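# Latch thermal cycler lids and set idle/paused units running

## Task

For every thermal cycler whose display reads Idle or Paused at the beginning: guide its lid down by hand (never let it drop or slam), latch it, then bring that cycler to Running. A paused run must be resumed, not started over, and on these units a run must never be ended with the STOP key or by raising the lid handle while it runs. Any cycler that read Running or Complete at the beginning must not be started, paused, stopped or have its status changed in any way, and its lid and plate stay untouched. No cycler is fastened down: each must finish within roughly a finger's width of its starting spot, upright and with almost no rotation. Every plate must remain flat in its block. The result only counts if it holds without the robot, so release everything and back the gripper away at the end.

## Robot and tools

ROBOT. One arm only: a six-joint Doosan M1013 carrying a Robotiq 2F-140 two-finger gripper, with one camera, cam_wrist (504x504), on the wrist. Every motion argument therefore has a single set of numbers, not one per arm.

FRAMES. Scene frame: origin on the table top under the arm base, +z up, +y to the left when facing along +x; the base itself may sit slightly tilted. Gripper frame: fingers extend along its +z, and they open and close along its y. end_effector_position is the point midway between the pads when shut; closed fingertips stick out about 33 mm past it, open ones about 9 mm. Closing also pushes the tips roughly 24 mm farther out, so keep that gap above surfaces.

execute_actions(actions): a list of up to 15 actions, run in sequence. Each action is a table of up to 15 rows; each row lasts one control step of 1/30 s, and if fewer than 15 rows are given the final row is repeated, so one action is 0.5 s. A row is 9 numbers, each in [-1, 1]: dx, dy, dz, rx, ry, rz, position, force_limit, speed. The first six are an offset (not a pose) in the gripper's own axes, measured from the gripper's measured pose when that action begins (for the first action of a call, the pose in the latest result); all rows of one action refer to that same starting pose, not to each other. Scale: 1.0 equals 0.6 m or 180 degrees; rx, ry, rz form one rotation vector. position: +1 fully open (140 mm), about -0.8 pads touching, -1 squeeze until blocked. force_limit: -1 about 14 N, 0 about 60 N, +1 about 107 N. speed (finger gap rate): -1 about 30 mm/s, 0 about 140, +1 about 250. Each step the commanded pose is cut to within 70 mm and 16 degrees of the measured pose, so large offsets need several actions. An empty list just returns state and images.

move(target, speed, stop_force, blocking): target is one 9-number row as above; its first six values are an offset in gripper axes from the pose in the latest result that reported one. The gripper follows a straight path lasting 0.5 to 10 s (cut off at 10 s), taking the shorter rotation; it does not avoid obstacles and may lag, drift or overshoot speed near a straight arm. speed: m/s, 0.002 to 0.5, default 0.25; rotation up to twice that in rad/s. stop_force: optional, 20 to 80 N; the path halts when push against the motion rises by that amount for two steps, then backs off two steps and holds. Use it only with very slow speed, not on turning moves, and omit it when pulling away from something you press. blocking=false returns after 0.5 s while the arm keeps going; it cannot be combined with stop_force, and other motion calls are refused until you wait or stop. Finger values are sent at the start. The result adds a move: line: done, off_target, moving, held, fault or contact (contact means stop_force ended it), plus limits such as paced (pose clipped) or held (a check blocked steps), and the distance from target.

wait(seconds): 0 to 10; the arm keeps its last command. stop(): brakes a running move (needs room). zoom_image(camera, region): camera "cam_wrist", region [x0, y0, x1, y1] in pixels, top-left origin, at most 504 by 504. read_manual(section): licence texts only. finished_scene(scene): ends the given scene number after the last command is held; irreversible, and it returns whether the task succeeded and the next task if any.

RESULTS. The state line gives position in metres, orientation as quaternion wxyz, and velocities, all in the scene frame; reported position can be off, more when reaching far. Hand target is where the controller is currently driving. pose unreachable means the clearance check altered or blocked the command (a mount under the base counts as arm). object_status: 0 moving, 1 blocked while opening, 2 blocked while closing (a grip), 3 reached the requested position or pads met. A grip is confirmed by 2. To squeeze harder, raise force_limit and nudge position (for example -1 to -0.98). position_measured is in counts: 3 fully open, 230 pads together. Flange force is the estimated external load, noisy and including held weight; no reading near singular poses. MOTOR HOT warns of heating; OVER-TEMPERATURE FAULT means brakes engaged until cool.

LATCHING. A lid counts as latched only when fully down and its handle rests fully down on its stop. For a lowered lid, swing the handle all the way up (the lid may rise) and then down onto its stop without releasing it. START and the RESUME soft key do nothing unless latched.

AVOID. The arm is stiff: a few millimetres past a firm contact, at once or in small steps, can trigger a fault. A joint torque at its load limit (waist and shoulder 302, elbow 142, wrist joints 40 N m, held weight included) or any outside force of 144 N stops the arm for 10 s, skips the rest of the call and lets the arm yield. Approach slowly, release pressure by moving away, do not drop or slam lids, do not shove or tip cyclers, and never push anything off the table. The simulation keeps running between calls.

Each tool is called as name([rows], argument=value, ...), one row to a line, values as JSON.

## Session

execute_actions(actions=[])

Scene clock: 0.00 s.
end_effector_position=(+0.8783, -0.0950, +0.2492) position_measured=3 object_status=3 end_effector_quat_wxyz=(-0.211, -0.392, +0.850, +0.282) end_effector_velocity=(-0.000, -0.001, +0.001) end_effector_angular_velocity=(-0.001, -0.002, +0.000)
Joint positions: [-0.171  1.034  0.582  0.226  2.217  3.71 ]
Joint velocities: [-0.    -0.001 -0.    -0.001  0.    -0.001]
Flange force (N, the push that the arm receives, along the gripper's own x y z axes): no reading
Hand target: +0.878, -0.095, +0.249; -0.211, -0.392, +0.850, +0.282

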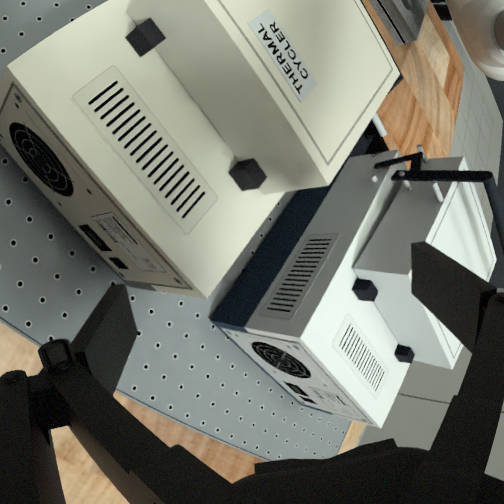

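move(target=[0.069,0.3225,-0.376,0,0,0,1,0,0])

Scene clock: 9.50 s.
end_effector_position=(+0.8753, -0.0943, +0.5476) position_measured=3 object_status=3 end_effector_quat_wxyz=(-0.051, -0.371, +0.896, +0.241) end_effector_velocity=(+0.000, -0.000, +0.001) end_effector_angular_velocity=(+0.015, +0.003, -0.016)
Joint positions: [-0.217  0.987  0.035  0.5    2.45   4.006]
Joint velocities: [-0.006  0.001  0.     0.027 -0.002  0.026]
Flange force (N, the push that the arm receives, along the gripper's own x y z axes): no reading
Hand target: +0.875, -0.094, +0.548; -0.051, -0.370, +0.896, +0.241
Off the commanded pose: 0.003 m, 20 deg; orientation clipped at the last step of the last action.
elbow stopped short: the move would have taken joint 3 (elbow) straighter than the controller allows; a more bent joint 3 avoids this.
move: off_target; limits=paced

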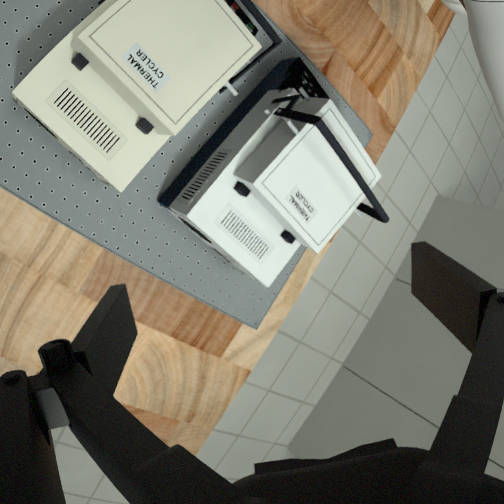

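move(target=[0.55,0.72,0.24,0.238,0.279,-0.723,1,0,0], speed=0.3)

Scene clock: 21.97 s.
end_effector_position=(+0.3226, -0.0014, +0.5937) position_measured=3 object_status=3 end_effector_quat_wxyz=(+0.001, +0.966, +0.003, +0.259) end_effector_velocity=(-0.001, -0.000, -0.000) end_effector_angular_velocity=(+0.004, -0.000, +0.006)
Joint positions: [-0.155 -0.641  1.88   0.095  1.392  1.374]
Joint velocities: [-0.017 -0.002  0.001  0.015  0.004 -0.021]
Flange force (N, the push that the arm receives, along the gripper's own x y z axes): no reading
Hand target: +0.323, -0.001, +0.594; +0.001, +0.966, +0.003, +0.259
Off the commanded pose: 0.001 m, 0 deg.
move: done

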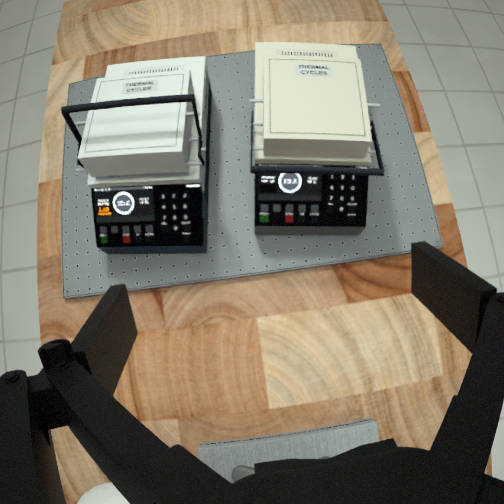

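zoom_image(camera="cam_wrist", region=[50,30,400,270])

move(target=[0,0,0.35,0,0,0,1,0,0])

zoom_image(camera="cam_wrist", region=[0,100,504,350])

Region (50, 30, 400, 270) of cam_wrist's 504x504 image, scaled by 1.440, with more detail than that image has; it fills the top 346 rows of this view, and the rest is white.

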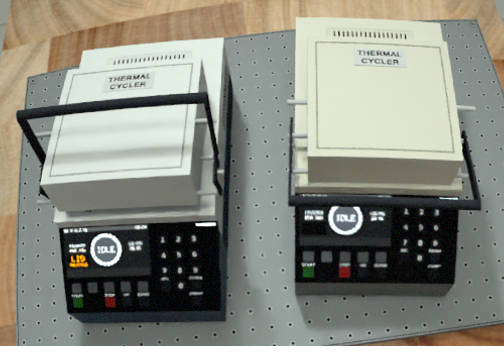

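Scene clock: 25.67 s.
end_effector_position=(+0.4280, -0.0012, +0.4122) position_measured=3 object_status=3 end_effector_quat_wxyz=(+0.001, +0.966, +0.003, +0.260) end_effector_velocity=(+0.000, +0.000, -0.001) end_effector_angular_velocity=(+0.001, -0.000, -0.001)
Joint positions: [-0.08  -0.493  2.152  0.069  0.968  1.417]
Joint velocities: [ 0.     0.001  0.001  0.    -0.002  0.001]
Flange force (N, the push that the arm receives, along the gripper's own x y z axes): [-0.2 -0.2 -3.1]
Hand target: +0.428, -0.001, +0.412; +0.001, +0.966, +0.003, +0.259
Off the commanded pose: 0.000 m, 0 deg.
move: done

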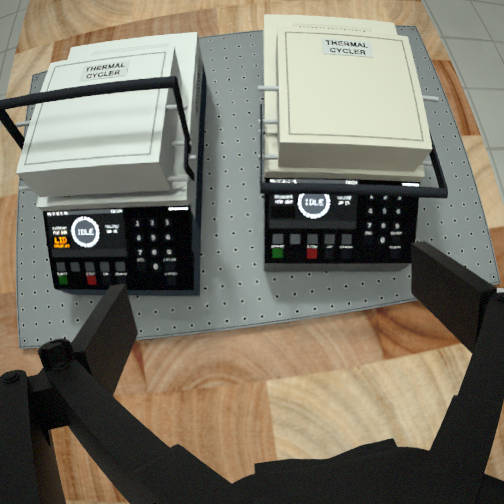

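Region (0, 100, 504, 350) of cam_wrist's 504x504 image, scaled by 1.000; it fills the top 250 rows of this view, and the rest is white.

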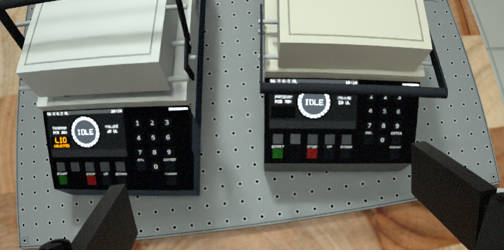

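move(target=[0.12,0.583,0.358,0.45,0.26,-0.26,1,0,0])

Scene clock: 45.10 s.
end_effector_position=(+0.5996, -0.3502, +0.2638) position_measured=3 object_status=3 end_effector_quat_wxyz=(+0.500, -0.498, -0.503, -0.499) end_effector_velocity=(+0.000, -0.001, -0.000) end_effector_angular_velocity=(+0.001, -0.001, +0.004)
Joint positions: [-0.842  0.858  1.376  0.916  2.226 -0.892]
Joint velocities: [ 0.001  0.003 -0.005 -0.002  0.004 -0.001]
Flange force (N, the push that the arm receives, along the gripper's own x y z axes): [-6.2 8.2 -8.5]
Hand target: +0.600, -0.350, +0.264; +0.500, -0.498, -0.503, -0.499
Off the commanded pose: 0.001 m, 0 deg.
move: done

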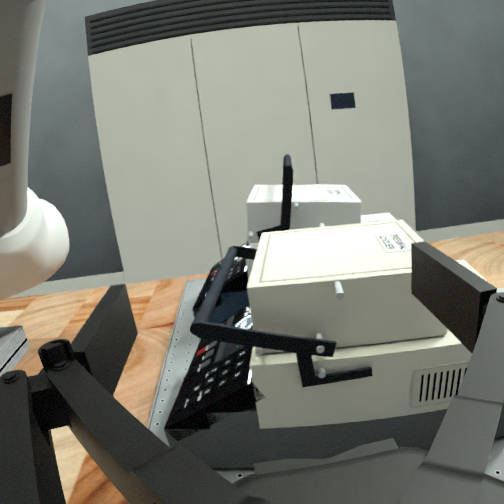

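zoom_image(camera="cam_wrist", region=[160,140,460,440])

move(target=[-0.22,0,0,0,0,0,1,0,0])

Region (160, 140, 460, 440) of cam_wrist's 504x504 image, scaled by 1.680, with more detail than that image has.

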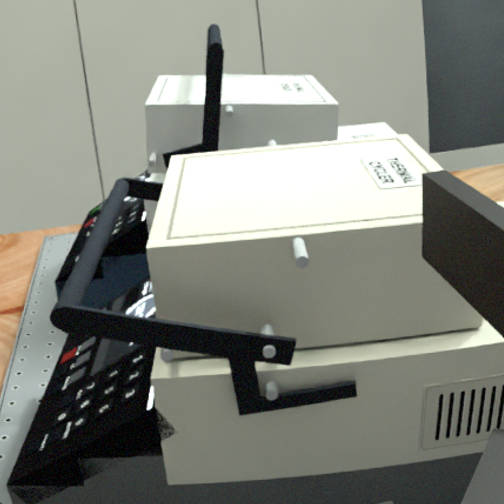

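Scene clock: 48.13 s.
end_effector_position=(+0.6001, -0.3505, +0.1320) position_measured=3 object_status=3 end_effector_quat_wxyz=(+0.500, -0.498, -0.503, -0.499) end_effector_velocity=(-0.000, -0.001, -0.001) end_effector_angular_velocity=(+0.000, +0.001, -0.001)
Joint positions: [-0.843  1.003  1.373  0.838  2.135 -1.027]
Joint velocities: [-0.001  0.002 -0.    -0.    -0.001 -0.   ]
Flange force (N, the push that the arm receives, along the gripper's own x y z axes): [-7.3 4.4 -7.0]
Hand target: +0.600, -0.350, +0.132; +0.500, -0.498, -0.503, -0.499
Off the commanded pose: 0.000 m, 0 deg.
move: done

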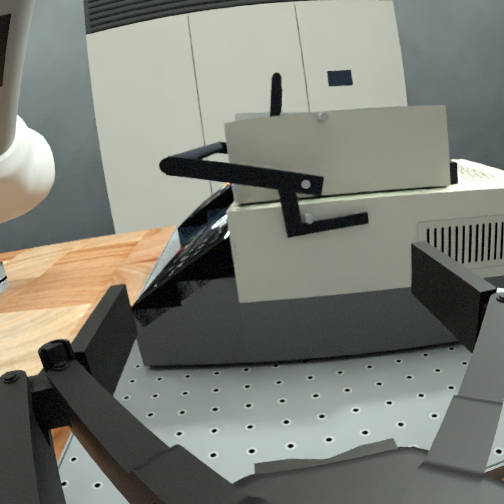

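move(target=[0.45,-0.083,0.333,0,-0.5,0,-1,-0.5,1])

Scene clock: 64.30 s.
end_effector_position=(+0.5480, -0.1508, +0.4011) position_measured=232 object_status=3 end_effector_quat_wxyz=(+0.001, +0.705, +0.709, +0.000) end_effector_velocity=(+0.000, +0.001, +0.002) end_effector_angular_velocity=(-0.004, -0.000, +0.000)
Joint positions: [-0.278  0.03   1.704 -0.008  1.41  -0.326]
Joint velocities: [ 0.004 -0.001 -0.002 -0.004  0.002  0.004]
Flange force (N, the push that the arm receives, along the gripper's own x y z axes): [1.1 7.3 -0.9]
Hand target: +0.548, -0.151, +0.401; +0.002, +0.705, +0.709, +0.000
Off the commanded pose: 0.000 m, 0 deg.
move: done

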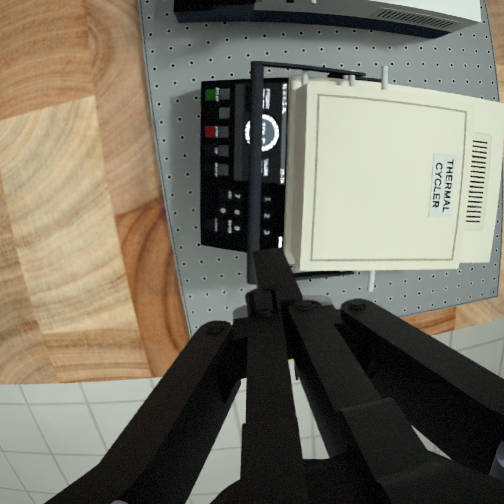

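move(target=[0.04,0.01,0.25,0,0,0,-1,-0.5,1])

Scene clock: 68.87 s.
end_effector_position=(+0.5545, -0.1269, +0.2512) position_measured=232 object_status=3 end_effector_quat_wxyz=(+0.001, +0.705, +0.709, +0.000) end_effector_velocity=(+0.000, -0.000, -0.002) end_effector_angular_velocity=(+0.000, +0.001, -0.001)
Joint positions: [-0.237  0.103  1.907 -0.008  1.134 -0.282]
Joint velocities: [-0.     0.002  0.001 -0.    -0.002  0.001]
Flange force (N, the push that the arm receives, along the gripper's own x y z axes): [-3.1 6.0 1.4]
Hand target: +0.554, -0.127, +0.251; +0.001, +0.705, +0.709, +0.000
Off the commanded pose: 0.000 m, 0 deg.
move: done

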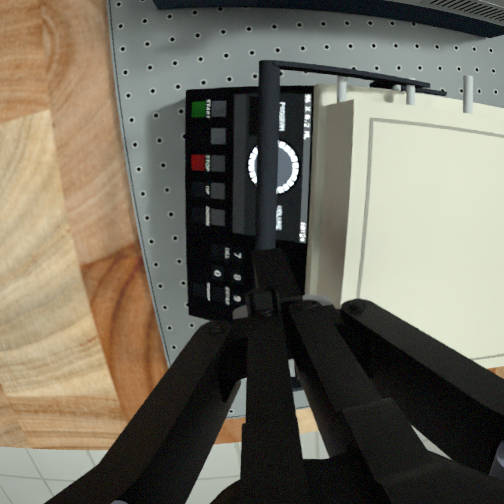

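move(target=[0,-0.005,0.13,0,0,0,-1,-0.5,1], speed=0.01, stop_force=20)

Scene clock: 73.20 s.
end_effector_position=(+0.5535, -0.1269, +0.2268) position_measured=232 object_status=3 end_effector_quat_wxyz=(+0.001, +0.705, +0.709, +0.000) end_effector_velocity=(+0.001, +0.000, +0.005) end_effector_angular_velocity=(+0.000, -0.000, -0.000)
Joint positions: [-0.238  0.12   1.936 -0.008  1.088 -0.283]
Joint velocities: [ 0.001 -0.002 -0.007  0.001  0.009  0.001]
Flange force (N, the push that the arm receives, along the gripper's own x y z axes): [-1.0 -2.9 -48.7]
Hand target: +0.554, -0.127, +0.227; +0.002, +0.705, +0.709, +0.000
Off the commanded pose: 0.054 m, 0 deg.
move: contact

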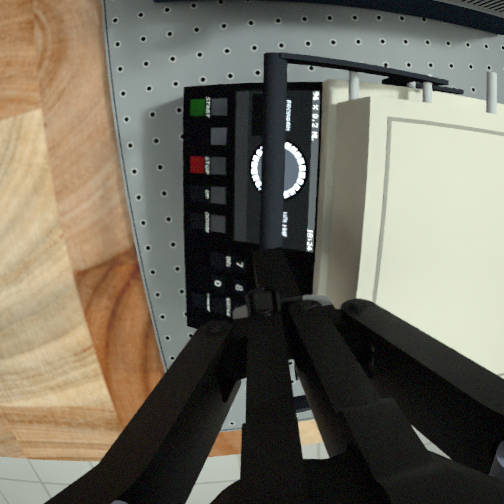

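move(target=[0,-0.03,-0.04,0,0,0,-1,-0.5,1], speed=0.1)

move(target=[0.143,-0.15,0.11,-0.222,0,0,-1,-0.5,1], speed=0.15)

Scene clock: 83.00 s.
end_effector_position=(+0.5355, -0.1270, +0.2506) position_measured=232 object_status=3 end_effector_quat_wxyz=(+0.001, +0.705, +0.709, +0.000) end_effector_velocity=(-0.001, +0.001, +0.000) end_effector_angular_velocity=(+0.001, +0.000, -0.001)
Joint positions: [-0.246  0.075  1.939 -0.008  1.13  -0.292]
Joint velocities: [ 0.    -0.001  0.     0.001  0.001  0.001]
Flange force (N, the push that the arm receives, along the gripper's own x y z axes): [-3.8 8.3 0.8]
Hand target: +0.535, -0.127, +0.251; +0.001, +0.705, +0.709, +0.000
Off the commanded pose: 0.000 m, 0 deg.
move: done

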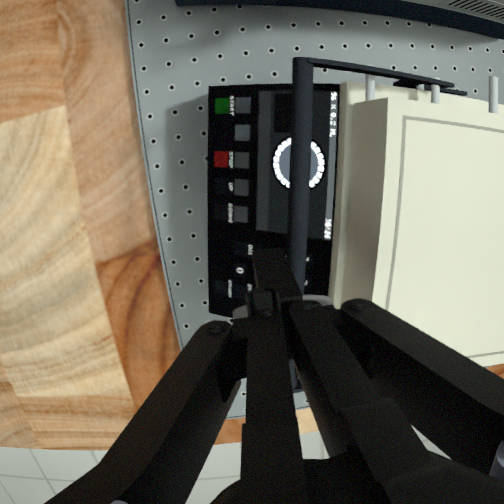

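Scene clock: 85.90 s.
end_effector_position=(+0.4455, -0.0413, +0.1842) position_measured=232 object_status=3 end_effector_quat_wxyz=(+0.242, +0.662, +0.667, +0.242) end_effector_velocity=(-0.000, -0.000, -0.000) end_effector_angular_velocity=(+0.009, -0.010, +0.010)
Joint positions: [-0.273 -0.328  2.578  0.735  0.297 -0.968]
Joint velocities: [-0.023 -0.     0.006  0.096  0.012 -0.112]
Flange force (N, the push that the arm receives, along the gripper's own x y z axes): no reading
Hand target: +0.445, -0.041, +0.184; +0.242, +0.662, +0.667, +0.243
Off the commanded pose: 0.001 m, 0 deg.
move: done

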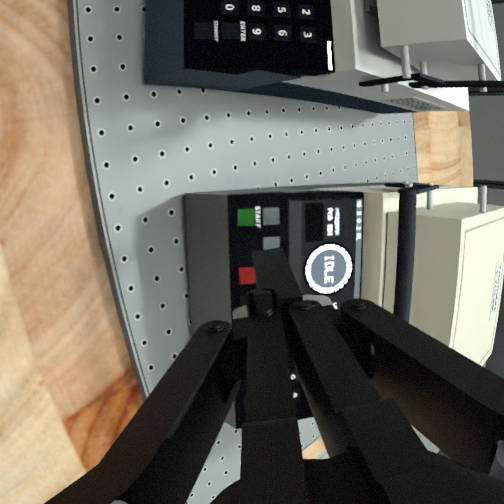

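move(target=[0.012,0.012,0.084,0.083,0,0,-1,-0.5,1], speed=0.08)

Scene clock: 92.13 s.
end_effector_position=(+0.4833, -0.0343, +0.1503) position_measured=232 object_status=3 end_effector_quat_wxyz=(+0.154, +0.688, +0.692, +0.153) end_effector_velocity=(+0.001, +0.001, -0.000) end_effector_angular_velocity=(-0.001, +0.004, -0.002)
Joint positions: [-0.151 -0.124  2.412  0.183  0.434 -0.351]
Joint velocities: [ 0.005  0.003 -0.004 -0.013  0.004  0.017]
Flange force (N, the push that the arm receives, along the gripper's own x y z axes): [-2.9 4.2 4.7]
Hand target: +0.483, -0.034, +0.150; +0.154, +0.688, +0.692, +0.153
Off the commanded pose: 0.000 m, 0 deg.
move: done

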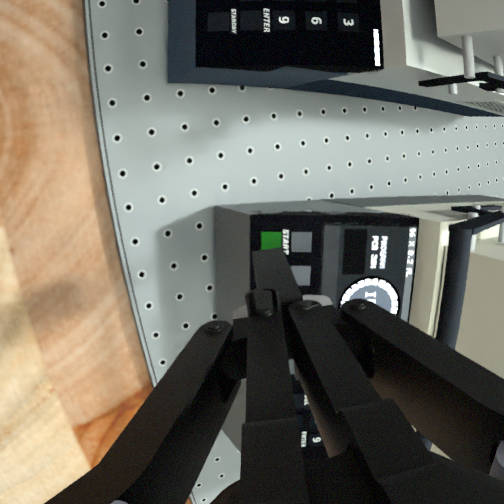

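move(target=[0.005,0,0.08,0,0,0,-1,-0.5,1], speed=0.008, stop_force=20)

Scene clock: 97.67 s.
end_effector_position=(+0.4928, -0.0328, +0.1302) position_measured=232 object_status=3 end_effector_quat_wxyz=(+0.154, +0.688, +0.692, +0.153) end_effector_velocity=(+0.001, -0.000, +0.000) end_effector_angular_velocity=(-0.000, -0.001, -0.001)
Joint positions: [-0.142 -0.074  2.419  0.199  0.377 -0.361]
Joint velocities: [-0.     0.    -0.     0.    -0.002  0.   ]
Flange force (N, the push that the arm receives, along the gripper's own x y z axes): no reading
Hand target: +0.493, -0.033, +0.130; +0.154, +0.688, +0.692, +0.153
Off the commanded pose: 0.026 m, 0 deg.
move: given up (no force reading, so stop_force could not act: the path ended)

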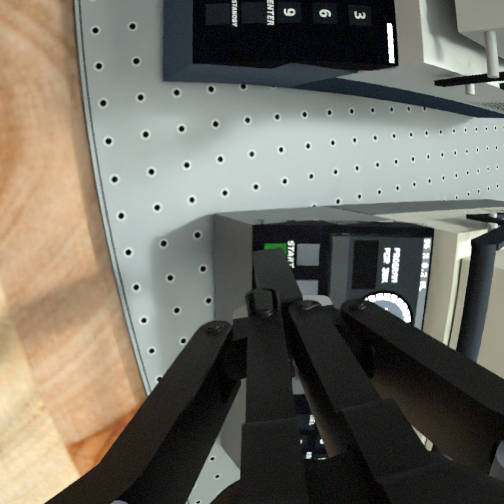

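move(target=[0.004,0.005,-0.005,0.072,0,0,-1,-0.5,1], speed=0.08)

move(target=[0,0,0.05,0,0,0,-1,-0.5,1], speed=0.005, stop_force=20)

Scene clock: 102.60 s.
end_effector_position=(+0.4941, -0.0306, +0.1343) position_measured=232 object_status=3 end_effector_quat_wxyz=(+0.076, +0.701, +0.705, +0.074) end_effector_velocity=(+0.000, +0.000, -0.000) end_effector_angular_velocity=(-0.000, +0.008, +0.000)
Joint positions: [-0.104  0.005  2.278  0.039  0.655 -0.182]
Joint velocities: [ 0.001  0.004 -0.004 -0.003  0.008  0.004]
Flange force (N, the push that the arm receives, along the gripper's own x y z axes): [-0.9 2.7 1.3]
Hand target: +0.494, -0.031, +0.134; +0.076, +0.701, +0.705, +0.074
Off the commanded pose: 0.000 m, 0 deg.
move: done

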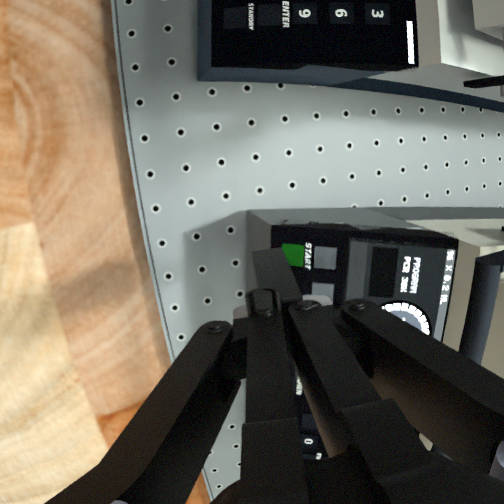

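Scene clock: 108.30 s.
end_effector_position=(+0.4998, -0.0305, +0.1081) position_measured=232 object_status=3 end_effector_quat_wxyz=(+0.076, +0.701, +0.705, +0.075) end_effector_velocity=(-0.002, +0.000, +0.001) end_effector_angular_velocity=(+0.001, +0.003, -0.001)
Joint positions: [-0.103  0.051  2.293  0.043  0.593 -0.185]
Joint velocities: [-0.    -0.003  0.    -0.     0.006  0.001]
Flange force (N, the push that the arm receives, along the gripper's own x y z axes): [2.5 2.3 -17.0]
Hand target: +0.500, -0.031, +0.108; +0.076, +0.701, +0.705, +0.074
Off the commanded pose: 0.003 m, 0 deg.
move: contact

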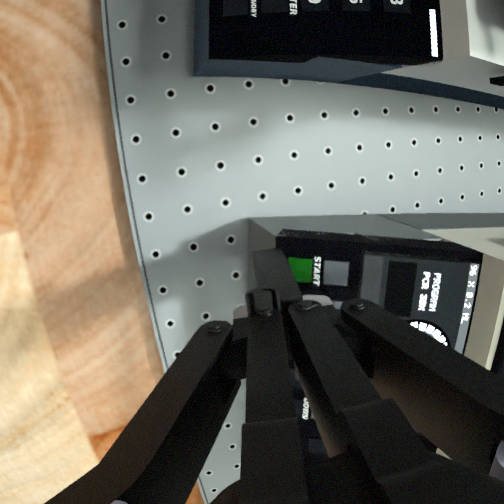

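Missed low. Back off, shift about 9 mm up the panel.

move(target=[0,0,-0.025,0,0,0,-1,-0.5,1], speed=0.05)

move(target=[0,0.016,0,0,0,0,-1,-0.5,1], speed=0.05)

move(target=[0,0,0.035,0,0,0,-1,-0.5,1], speed=0.004, stop_force=20)

move(target=[0.05,-0.03,-0.2,0,0,0,-1,-0.5,1], speed=0.15)

Scene clock: 113.67 s.
end_effector_position=(+0.4966, -0.0305, +0.1227) position_measured=232 object_status=3 end_effector_quat_wxyz=(+0.076, +0.701, +0.705, +0.074) end_effector_velocity=(-0.000, -0.001, +0.001) end_effector_angular_velocity=(-0.001, -0.000, +0.001)
Joint positions: [-0.104  0.025  2.285  0.041  0.628 -0.183]
Joint velocities: [-0.001 -0.002 -0.    -0.001  0.002 -0.001]
Flange force (N, the push that the arm receives, along the gripper's own x y z axes): [-2.4 6.5 6.6]
Hand target: +0.497, -0.031, +0.123; +0.076, +0.701, +0.705, +0.074
Off the commanded pose: 0.000 m, 0 deg.
move: done

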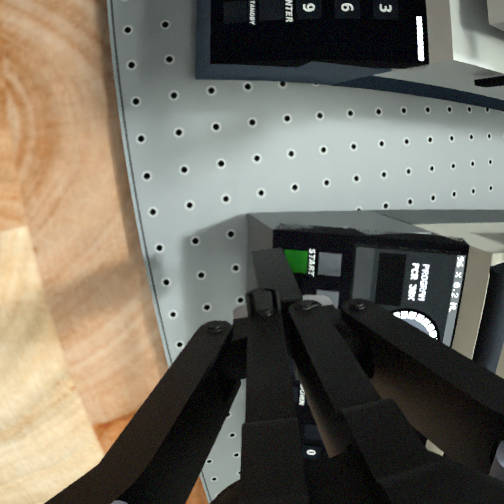

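Scene clock: 114.37 s.
end_effector_position=(+0.5059, -0.0305, +0.1247) position_measured=232 object_status=3 end_effector_quat_wxyz=(+0.076, +0.701, +0.705, +0.074) end_effector_velocity=(+0.001, +0.000, +0.000) end_effector_angular_velocity=(-0.001, -0.000, -0.000)
Joint positions: [-0.101  0.037  2.268  0.039  0.633 -0.179]
Joint velocities: [ 0.001  0.001 -0.002 -0.001  0.001  0.002]
Flange force (N, the push that the arm receives, along the gripper's own x y z axes): [0.4 2.7 2.7]
Hand target: +0.506, -0.031, +0.125; +0.076, +0.701, +0.705, +0.074
Off the commanded pose: 0.000 m, 0 deg.
move: done

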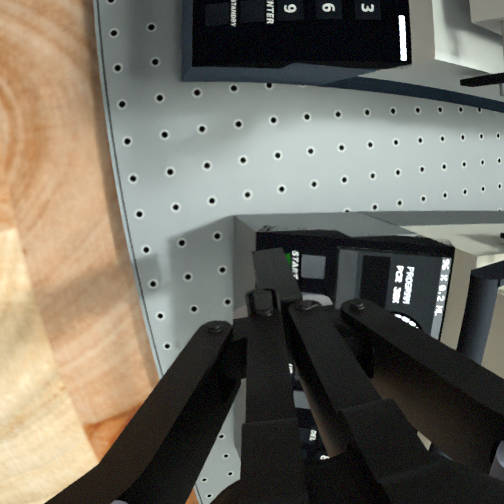

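Scene clock: 117.67 s.
end_effector_position=(+0.5085, -0.0305, +0.1132) position_measured=232 object_status=3 end_effector_quat_wxyz=(+0.076, +0.701, +0.705, +0.075) end_effector_velocity=(-0.002, +0.000, +0.001) end_effector_angular_velocity=(-0.000, +0.004, +0.001)
Joint positions: [-0.1    0.057  2.274  0.041  0.606 -0.18 ]
Joint velocities: [ 0.    -0.002 -0.    -0.001  0.006  0.   ]
Flange force (N, the push that the arm receives, along the gripper's own x y z axes): [-2.7 2.4 -22.2]
Hand target: +0.508, -0.031, +0.113; +0.076, +0.701, +0.705, +0.075
Off the commanded pose: 0.009 m, 0 deg.
move: contact

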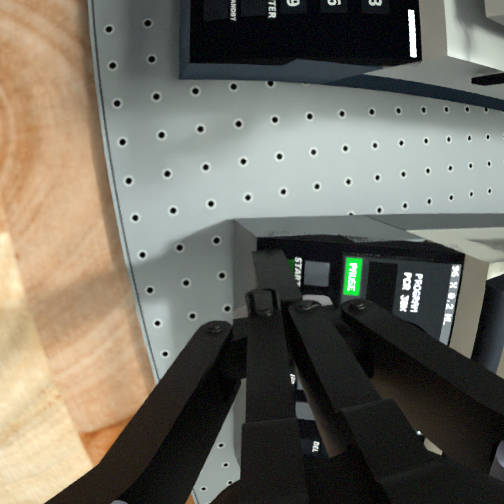

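Scene clock: 118.93 s.
end_effector_position=(+0.4653, -0.0006, +0.2264) position_measured=232 object_status=3 end_effector_quat_wxyz=(+0.076, +0.701, +0.705, +0.074) end_effector_velocity=(-0.000, -0.000, +0.001) end_effector_angular_velocity=(-0.001, +0.001, +0.001)
Joint positions: [-0.039 -0.154  2.22   0.014  0.87  -0.095]
Joint velocities: [ 0.    -0.001 -0.    -0.001  0.002 -0.001]
Flange force (N, the push that the arm receives, along the gripper's own x y z axes): [-1.8 6.4 3.1]
Hand target: +0.465, -0.001, +0.227; +0.076, +0.701, +0.705, +0.074
Off the commanded pose: 0.000 m, 0 deg.
move: done

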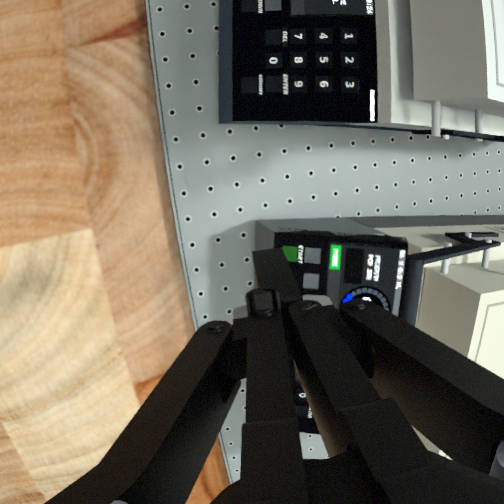

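move(target=[0.2,0.3,-0.27,0,0,0,-0.2,-0.8,1])

Scene clock: 123.87 s.
end_effector_position=(+0.6062, +0.1201, +0.4228) position_measured=154 object_status=3 end_effector_quat_wxyz=(+0.076, +0.701, +0.705, +0.075) end_effector_velocity=(+0.001, -0.000, +0.001) end_effector_angular_velocity=(-0.000, +0.000, -0.003)
Joint positions: [ 0.206  0.     1.711 -0.042  1.228  0.167]
Joint velocities: [-0.     0.002 -0.003 -0.001  0.002  0.003]
Flange force (N, the push that the arm receives, along the gripper's own x y z axes): [2.2 10.7 1.9]
Hand target: +0.606, +0.120, +0.423; +0.076, +0.701, +0.705, +0.075
Off the commanded pose: 0.001 m, 0 deg.
move: done

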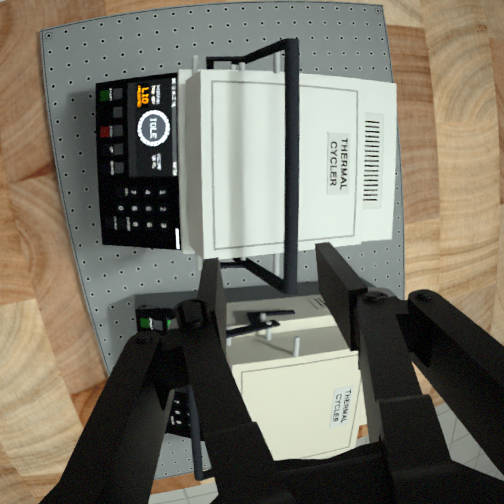

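move(target=[0.065,0.045,0.13,0,0,0,-0.2,-0.8,1], speed=0.15)

Scene clock: 126.73 s.
end_effector_position=(+0.6488, +0.1591, +0.3522) position_measured=154 object_status=3 end_effector_quat_wxyz=(+0.076, +0.701, +0.705, +0.074) end_effector_velocity=(+0.001, +0.000, -0.001) end_effector_angular_velocity=(+0.000, +0.001, -0.003)
Joint positions: [ 0.257  0.104  1.73  -0.056  1.107  0.229]
Joint velocities: [-0.     0.002 -0.    -0.    -0.002  0.003]
Flange force (N, the push that the arm receives, along the gripper's own x y z axes): [1.1 7.5 1.4]
Hand target: +0.649, +0.159, +0.352; +0.076, +0.701, +0.705, +0.075
Off the commanded pose: 0.000 m, 0 deg.
move: done

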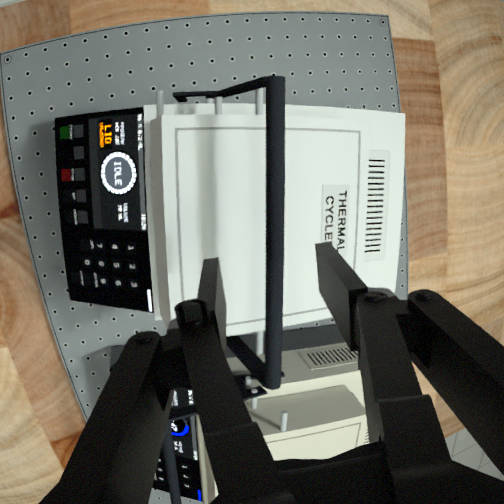

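move(target=[0,-0.005,0.088,0,0,0,-0.2,-0.8,1], speed=0.08)

move(target=[0,0,0,0,0,0,-0.6,-0.8,0])

Scene clock: 131.60 s.
end_effector_position=(+0.6571, +0.1591, +0.3001) position_measured=154 object_status=3 end_effector_quat_wxyz=(+0.076, +0.701, +0.705, +0.074) end_effector_velocity=(+0.000, -0.001, -0.002) end_effector_angular_velocity=(-0.001, +0.000, +0.001)
Joint positions: [ 0.254  0.142  1.785 -0.058  1.015  0.231]
Joint velocities: [-0.     0.001  0.001 -0.001 -0.002 -0.001]
Flange force (N, the push that the arm receives, along the gripper's own x y z axes): [0.2 6.5 2.3]
Hand target: +0.657, +0.159, +0.300; +0.076, +0.701, +0.705, +0.074
Off the commanded pose: 0.000 m, 0 deg.
move: done

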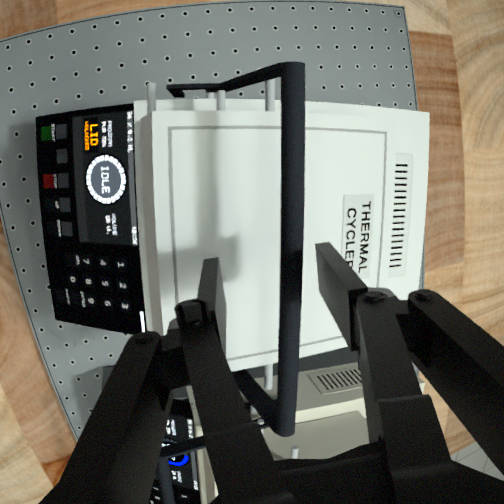

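Scene clock: 132.10 s.
end_effector_position=(+0.6571, +0.1591, +0.3001) position_measured=205 object_status=3 end_effector_quat_wxyz=(+0.076, +0.701, +0.705, +0.074) end_effector_velocity=(+0.000, -0.000, -0.001) end_effector_angular_velocity=(+0.000, +0.001, -0.001)
Joint positions: [ 0.254  0.142  1.785 -0.058  1.015  0.231]
Joint velocities: [-0.     0.001  0.     0.     0.     0.001]
Flange force (N, the push that the arm receives, along the gripper's own x y z axes): [-0.5 9.1 2.8]
Hand target: +0.657, +0.159, +0.300; +0.076, +0.701, +0.705, +0.074
Off the commanded pose: 0.000 m, 0 deg.
move: done

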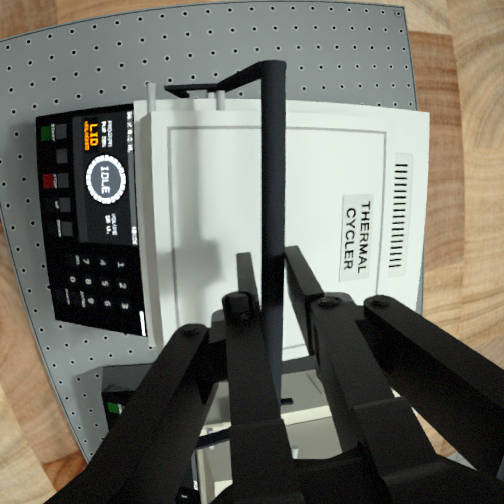

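move(target=[0,0,0,0,0,0,-1,-1,-0.5])

move(target=[0,-0.073,-0.009,0,0,0,-1,-1,-0.5], speed=0.04)

move(target=[0,-0.0515,0.0095,0,0,0,-1,-1,-0.5], speed=0.04)

Scene clock: 139.50 s.
end_effector_position=(+0.6571, +0.1591, +0.3001) position_measured=209 object_status=2 end_effector_quat_wxyz=(+0.076, +0.701, +0.705, +0.074) end_effector_velocity=(+0.000, -0.000, +0.000) end_effector_angular_velocity=(-0.001, -0.000, +0.001)
Joint positions: [ 0.254  0.142  1.785 -0.058  1.015  0.231]
Joint velocities: [ 0.    -0.    -0.    -0.001 -0.    -0.   ]
Flange force (N, the push that the arm receives, along the gripper's own x y z axes): [0.9 5.3 -1.2]
Hand target: +0.657, +0.159, +0.300; +0.076, +0.701, +0.705, +0.074
Off the commanded pose: 0.000 m, 0 deg.
move: done

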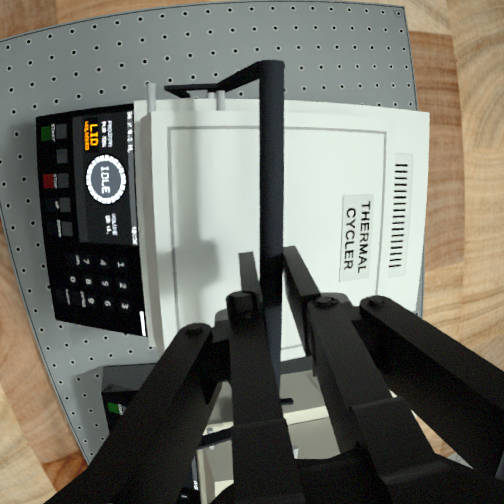

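Scene clock: 140.90 s.
end_effector_position=(+0.6132, +0.1588, +0.2960) position_measured=209 object_status=2 end_effector_quat_wxyz=(+0.076, +0.701, +0.705, +0.074) end_effector_velocity=(-0.001, +0.000, -0.001) end_effector_angular_velocity=(+0.000, +0.001, +0.000)
Joint positions: [ 0.27   0.078  1.864 -0.062  1.     0.25 ]
Joint velocities: [ 0.001 -0.001  0.002  0.    -0.     0.   ]
Flange force (N, the push that the arm receives, along the gripper's own x y z axes): [3.6 17.7 17.9]
Hand target: +0.613, +0.159, +0.296; +0.076, +0.701, +0.705, +0.074
Off the commanded pose: 0.000 m, 0 deg.
move: done

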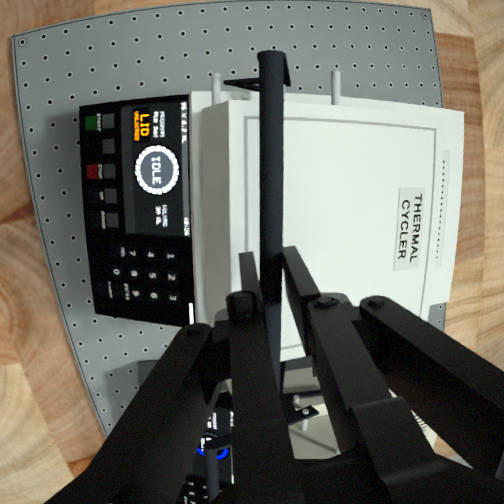

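Scene clock: 142.00 s.
end_effector_position=(+0.5843, +0.1587, +0.2839) position_measured=230 object_status=3 end_effector_quat_wxyz=(+0.076, +0.701, +0.705, +0.074) end_effector_velocity=(-0.001, -0.000, -0.001) end_effector_angular_velocity=(+0.000, +0.002, -0.002)
Joint positions: [ 0.282  0.042  1.926 -0.066  0.975  0.265]
Joint velocities: [ 0.    -0.     0.003  0.    -0.     0.002]
Flange force (N, the push that the arm receives, along the gripper's own x y z axes): [1.1 4.8 -5.3]
Hand target: +0.584, +0.159, +0.284; +0.076, +0.701, +0.705, +0.074
Off the commanded pose: 0.000 m, 0 deg.
move: done

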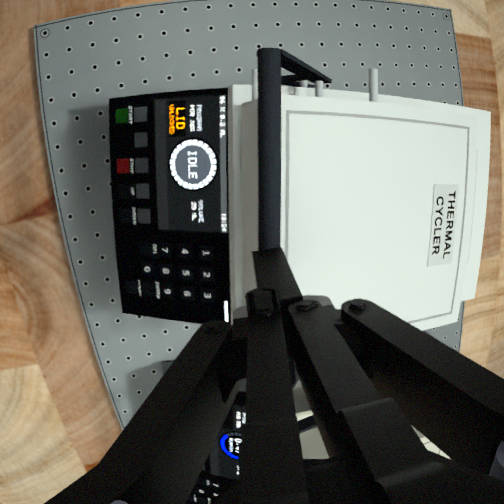

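move(target=[0,-0.036,0.03,0,0,0,-1,-1,-0.5], speed=0.015, stop_force=25)

Scene clock: 148.07 s.
end_effector_position=(+0.5671, +0.1586, +0.2618) position_measured=230 object_status=3 end_effector_quat_wxyz=(+0.076, +0.701, +0.705, +0.074) end_effector_velocity=(-0.001, -0.000, -0.001) end_effector_angular_velocity=(-0.000, +0.000, -0.000)
Joint positions: [ 0.289  0.031  1.981 -0.07   0.932  0.277]
Joint velocities: [ 0.    -0.     0.003 -0.    -0.002  0.   ]
Flange force (N, the push that the arm receives, along the gripper's own x y z axes): [4.1 6.4 -2.0]
Hand target: +0.567, +0.159, +0.262; +0.076, +0.701, +0.705, +0.074
Off the commanded pose: 0.000 m, 0 deg.
move: done

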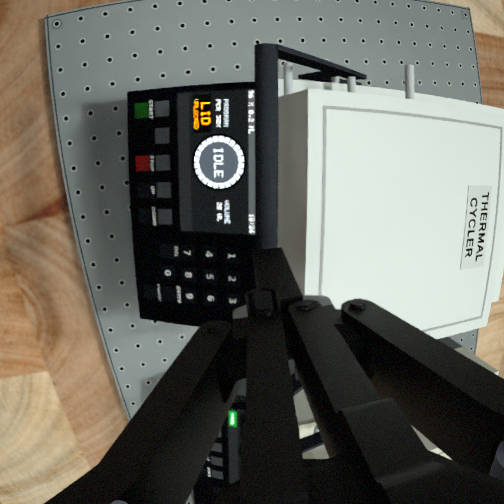

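move(target=[0,-0.028,0.03,0,0,0,-1,-1,-0.5], speed=0.015, stop_force=25)

move(target=[0,-0.022,0.04,0,0,0,-1,-1,-0.5], speed=0.006, stop_force=20)

Scene clock: 152.40 s.
end_effector_position=(+0.5546, +0.1585, +0.2407) position_measured=230 object_status=3 end_effector_quat_wxyz=(+0.076, +0.701, +0.705, +0.074) end_effector_velocity=(-0.001, +0.000, -0.001) end_effector_angular_velocity=(-0.000, +0.000, +0.001)
Joint positions: [ 0.295  0.028  2.025 -0.074  0.891  0.287]
Joint velocities: [ 0.001  0.001  0.002 -0.    -0.002 -0.   ]
Flange force (N, the push that the arm receives, along the gripper's own x y z axes): [0.4 6.8 -0.2]
Hand target: +0.555, +0.158, +0.241; +0.076, +0.701, +0.705, +0.074
Off the commanded pose: 0.000 m, 0 deg.
move: done

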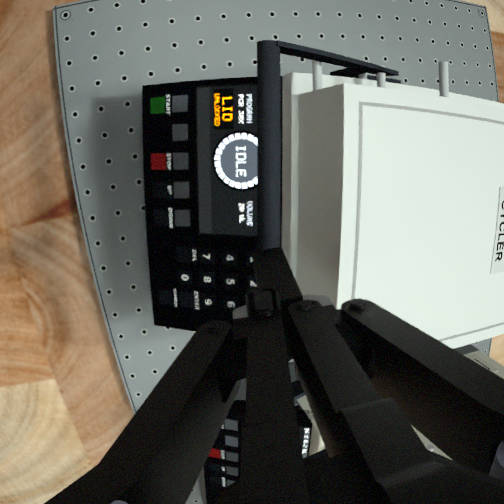

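Scene clock: 155.37 s.
end_effector_position=(+0.5500, +0.1585, +0.2256) position_measured=230 object_status=3 end_effector_quat_wxyz=(+0.076, +0.701, +0.705, +0.074) end_effector_velocity=(+0.001, -0.000, +0.002) end_effector_angular_velocity=(-0.001, +0.002, -0.000)
Joint positions: [ 0.297  0.034  2.05  -0.076  0.86   0.292]
Joint velocities: [-0.    -0.    -0.005  0.001  0.007 -0.001]
Flange force (N, the push that the arm receives, along the gripper's own x y z axes): [-0.9 9.1 -40.1]
Hand target: +0.550, +0.158, +0.226; +0.076, +0.701, +0.705, +0.075
Off the commanded pose: 0.012 m, 0 deg.
move: contact

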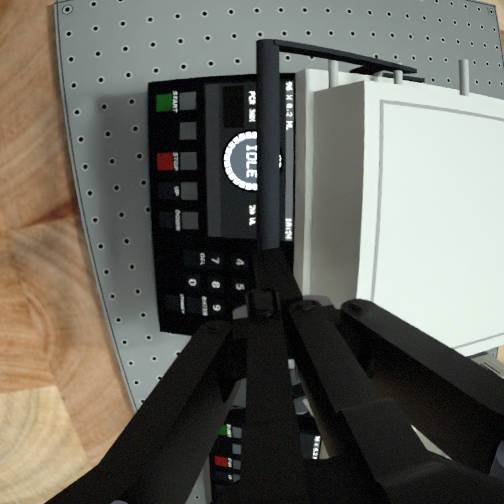

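move(target=[0.165,-0.078,-0.05,0,0,0,-1,-1,-0.5], speed=0.1)

move(target=[0,-0.023,0.165,0,0,0,-1,-1,-0.5], speed=0.1)

Scene clock: 160.47 s.
end_effector_position=(+0.4976, +0.2571, +0.2449) position_measured=230 object_status=3 end_effector_quat_wxyz=(+0.076, +0.701, +0.705, +0.075) end_effector_velocity=(-0.000, +0.000, +0.000) end_effector_angular_velocity=(+0.000, -0.000, -0.001)
Joint positions: [ 0.517  0.008  2.038 -0.125  0.918  0.536]
Joint velocities: [ 0.001 -0.    -0.    -0.001  0.001  0.003]
Flange force (N, the push that the arm receives, along the gripper's own x y z axes): [0.4 6.0 1.6]
Hand target: +0.498, +0.257, +0.245; +0.076, +0.701, +0.705, +0.075
Off the commanded pose: 0.000 m, 0 deg.
move: done

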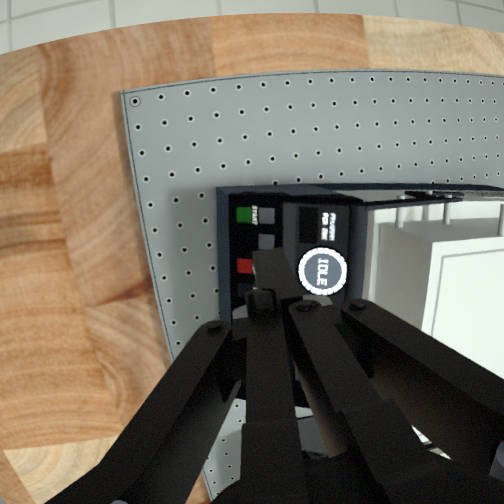

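Scene clock: 161.87 s.
end_effector_position=(+0.5051, +0.2570, +0.1453) position_measured=230 object_status=3 end_effector_quat_wxyz=(+0.076, +0.701, +0.705, +0.075) end_effector_velocity=(-0.000, +0.000, -0.001) end_effector_angular_velocity=(+0.001, +0.001, -0.002)
Joint positions: [ 0.51   0.118  2.133 -0.15   0.715  0.565]
Joint velocities: [ 0.     0.001  0.001  0.001 -0.002  0.001]
Flange force (N, the push that the arm receives, along the gripper's own x y z axes): [1.7 7.0 4.8]
Hand target: +0.505, +0.257, +0.145; +0.076, +0.701, +0.705, +0.075
Off the commanded pose: 0.000 m, 0 deg.
move: done

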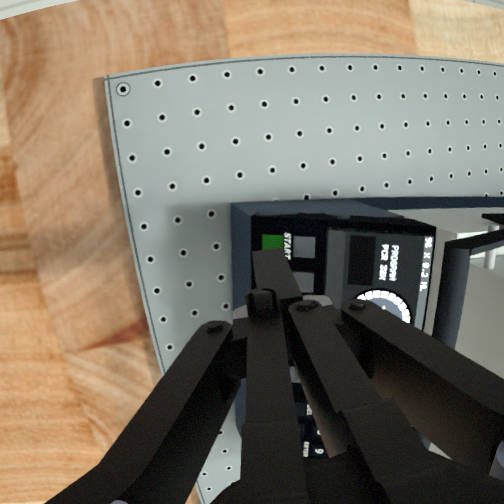

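move(target=[0.008,-0.003,0.033,0,0,0,-1,-1,-0.5], speed=0.04)

move(target=[0,0,0.04,0,0,0,-1,-1,-0.5], speed=0.004, stop_force=20)

move(target=[-0.25,-0.05,-0.4,0,0,0,-1,-1,-0.5], speed=0.2)

Scene clock: 166.33 s.
end_effector_position=(+0.5075, +0.2618, +0.1257) position_measured=230 object_status=3 end_effector_quat_wxyz=(+0.076, +0.701, +0.705, +0.075) end_effector_velocity=(+0.000, +0.000, -0.001) end_effector_angular_velocity=(-0.000, -0.000, +0.001)
Joint positions: [ 0.516  0.148  2.142 -0.159  0.676  0.582]
Joint velocities: [ 0.001  0.002  0.    -0.001 -0.002  0.001]
Flange force (N, the push that the arm receives, along the gripper's own x y z axes): [1.6 3.8 2.0]
Hand target: +0.508, +0.262, +0.126; +0.076, +0.701, +0.705, +0.075
Off the commanded pose: 0.000 m, 0 deg.
move: done

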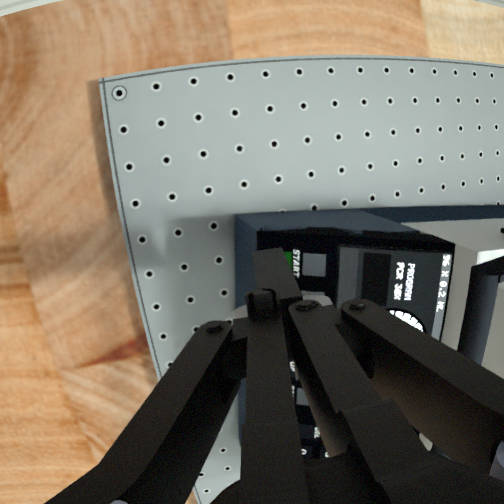

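Scene clock: 170.00 s.
end_effector_position=(+0.5104, +0.2618, +0.1127) position_measured=230 object_status=3 end_effector_quat_wxyz=(+0.076, +0.701, +0.705, +0.075) end_effector_velocity=(-0.002, -0.001, +0.001) end_effector_angular_velocity=(-0.004, +0.004, +0.001)
Joint positions: [ 0.513  0.168  2.149 -0.163  0.649  0.586]
Joint velocities: [-0.    -0.002  0.    -0.001  0.006 -0.001]
Flange force (N, the push that the arm receives, along the gripper's own x y z axes): [-1.6 0.1 -25.1]
Hand target: +0.510, +0.262, +0.113; +0.076, +0.701, +0.705, +0.075
Off the commanded pose: 0.011 m, 0 deg.
move: contact

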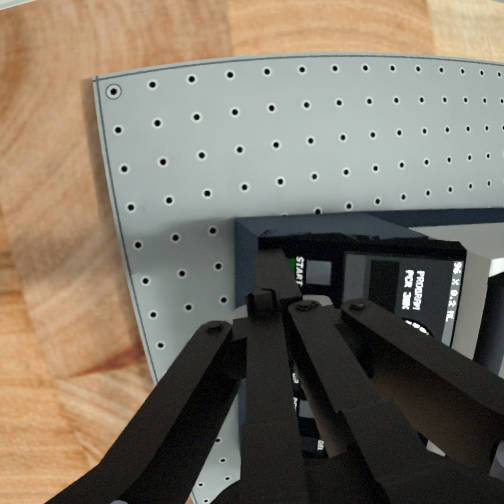

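Scene clock: 171.90 s.
end_effector_position=(+0.4307, +0.1118, +0.3408) position_measured=230 object_status=3 end_effector_quat_wxyz=(+0.076, +0.701, +0.705, +0.075) end_effector_velocity=(-0.000, -0.001, +0.001) end_effector_angular_velocity=(+0.000, +0.000, +0.000)
Joint positions: [ 0.258 -0.263  2.082 -0.055  1.122  0.229]
Joint velocities: [-0.002 -0.001 -0.001  0.001  0.002 -0.002]
Flange force (N, the push that the arm receives, along the gripper's own x y z axes): [-0.3 3.2 -0.5]
Hand target: +0.431, +0.112, +0.341; +0.076, +0.701, +0.705, +0.075
Off the commanded pose: 0.001 m, 0 deg.
move: done

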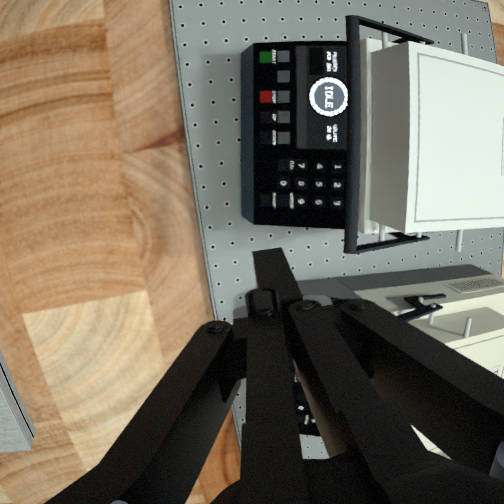

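move(target=[0.25,0.055,0.38,0,0,0,-1,-1,-0.5], speed=0.2)

move(target=[0,0,0.035,0,0,0,-1,-1,-0.5], speed=0.004, stop_force=20)

Scene clock: 175.97 s.
end_effector_position=(+0.5108, +0.2618, +0.1250) position_measured=230 object_status=3 end_effector_quat_wxyz=(+0.076, +0.701, +0.705, +0.075) end_effector_velocity=(+0.001, +0.001, -0.001) end_effector_angular_velocity=(-0.000, -0.000, +0.000)
Joint positions: [ 0.513  0.153  2.138 -0.158  0.675  0.579]
Joint velocities: [ 0.001  0.003 -0.001 -0.001 -0.002  0.002]
Flange force (N, the push that the arm receives, along the gripper's own x y z axes): [3.5 6.8 8.1]
Hand target: +0.511, +0.262, +0.125; +0.076, +0.701, +0.705, +0.075
Off the commanded pose: 0.001 m, 0 deg.
move: done

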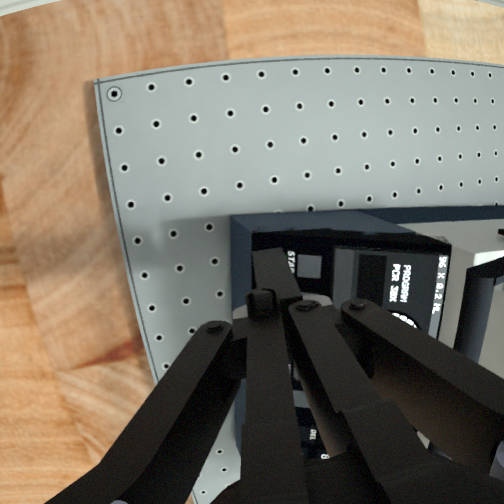

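Scene clock: 179.03 s.
end_effector_position=(+0.5132, +0.2619, +0.1144) position_measured=230 object_status=3 end_effector_quat_wxyz=(+0.076, +0.701, +0.705, +0.075) end_effector_velocity=(-0.001, -0.002, +0.001) end_effector_angular_velocity=(-0.002, +0.003, -0.002)
Joint positions: [ 0.511  0.169  2.143 -0.162  0.653  0.582]
Joint velocities: [-0.001 -0.003  0.    -0.     0.006  0.   ]
Flange force (N, the push that the arm receives, along the gripper's own x y z axes): [0.9 -0.5 -21.7]
Hand target: +0.513, +0.262, +0.115; +0.076, +0.701, +0.705, +0.075
Off the commanded pose: 0.010 m, 0 deg.
move: contact

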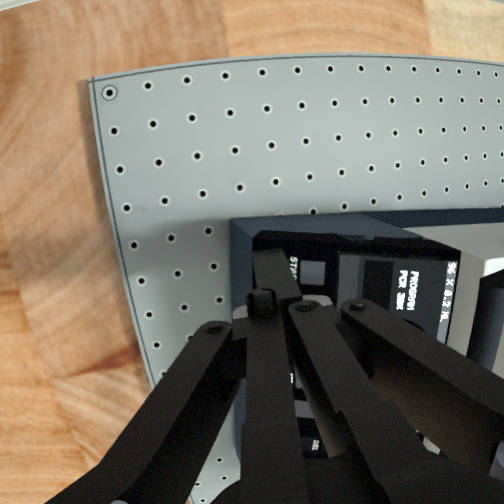

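move(target=[0,0,0.008,0,0,0,-1,-1,-0.5], speed=0.002, stop_force=20)

Scene clock: 181.27 s.
end_effector_position=(+0.5135, +0.2620, +0.1138) position_measured=230 object_status=3 end_effector_quat_wxyz=(+0.076, +0.701, +0.705, +0.075) end_effector_velocity=(-0.000, -0.000, -0.000) end_effector_angular_velocity=(-0.000, +0.001, -0.000)
Joint positions: [ 0.511  0.17   2.143 -0.162  0.651  0.582]
Joint velocities: [-0.     0.     0.001  0.     0.    -0.   ]
Flange force (N, the push that the arm receives, along the gripper's own x y z axes): [-2.0 -6.3 -42.5]
Hand target: +0.513, +0.262, +0.114; +0.076, +0.701, +0.705, +0.075
Off the commanded pose: 0.004 m, 0 deg.
move: contact

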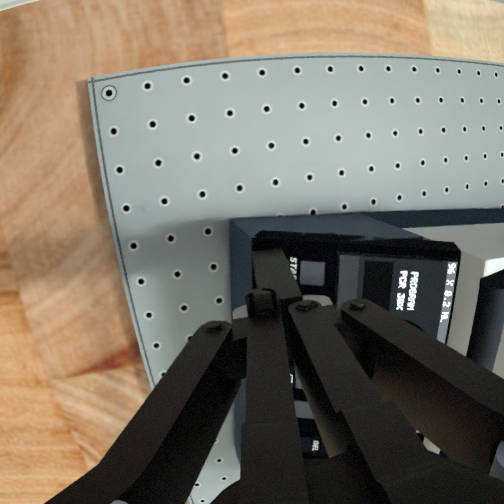

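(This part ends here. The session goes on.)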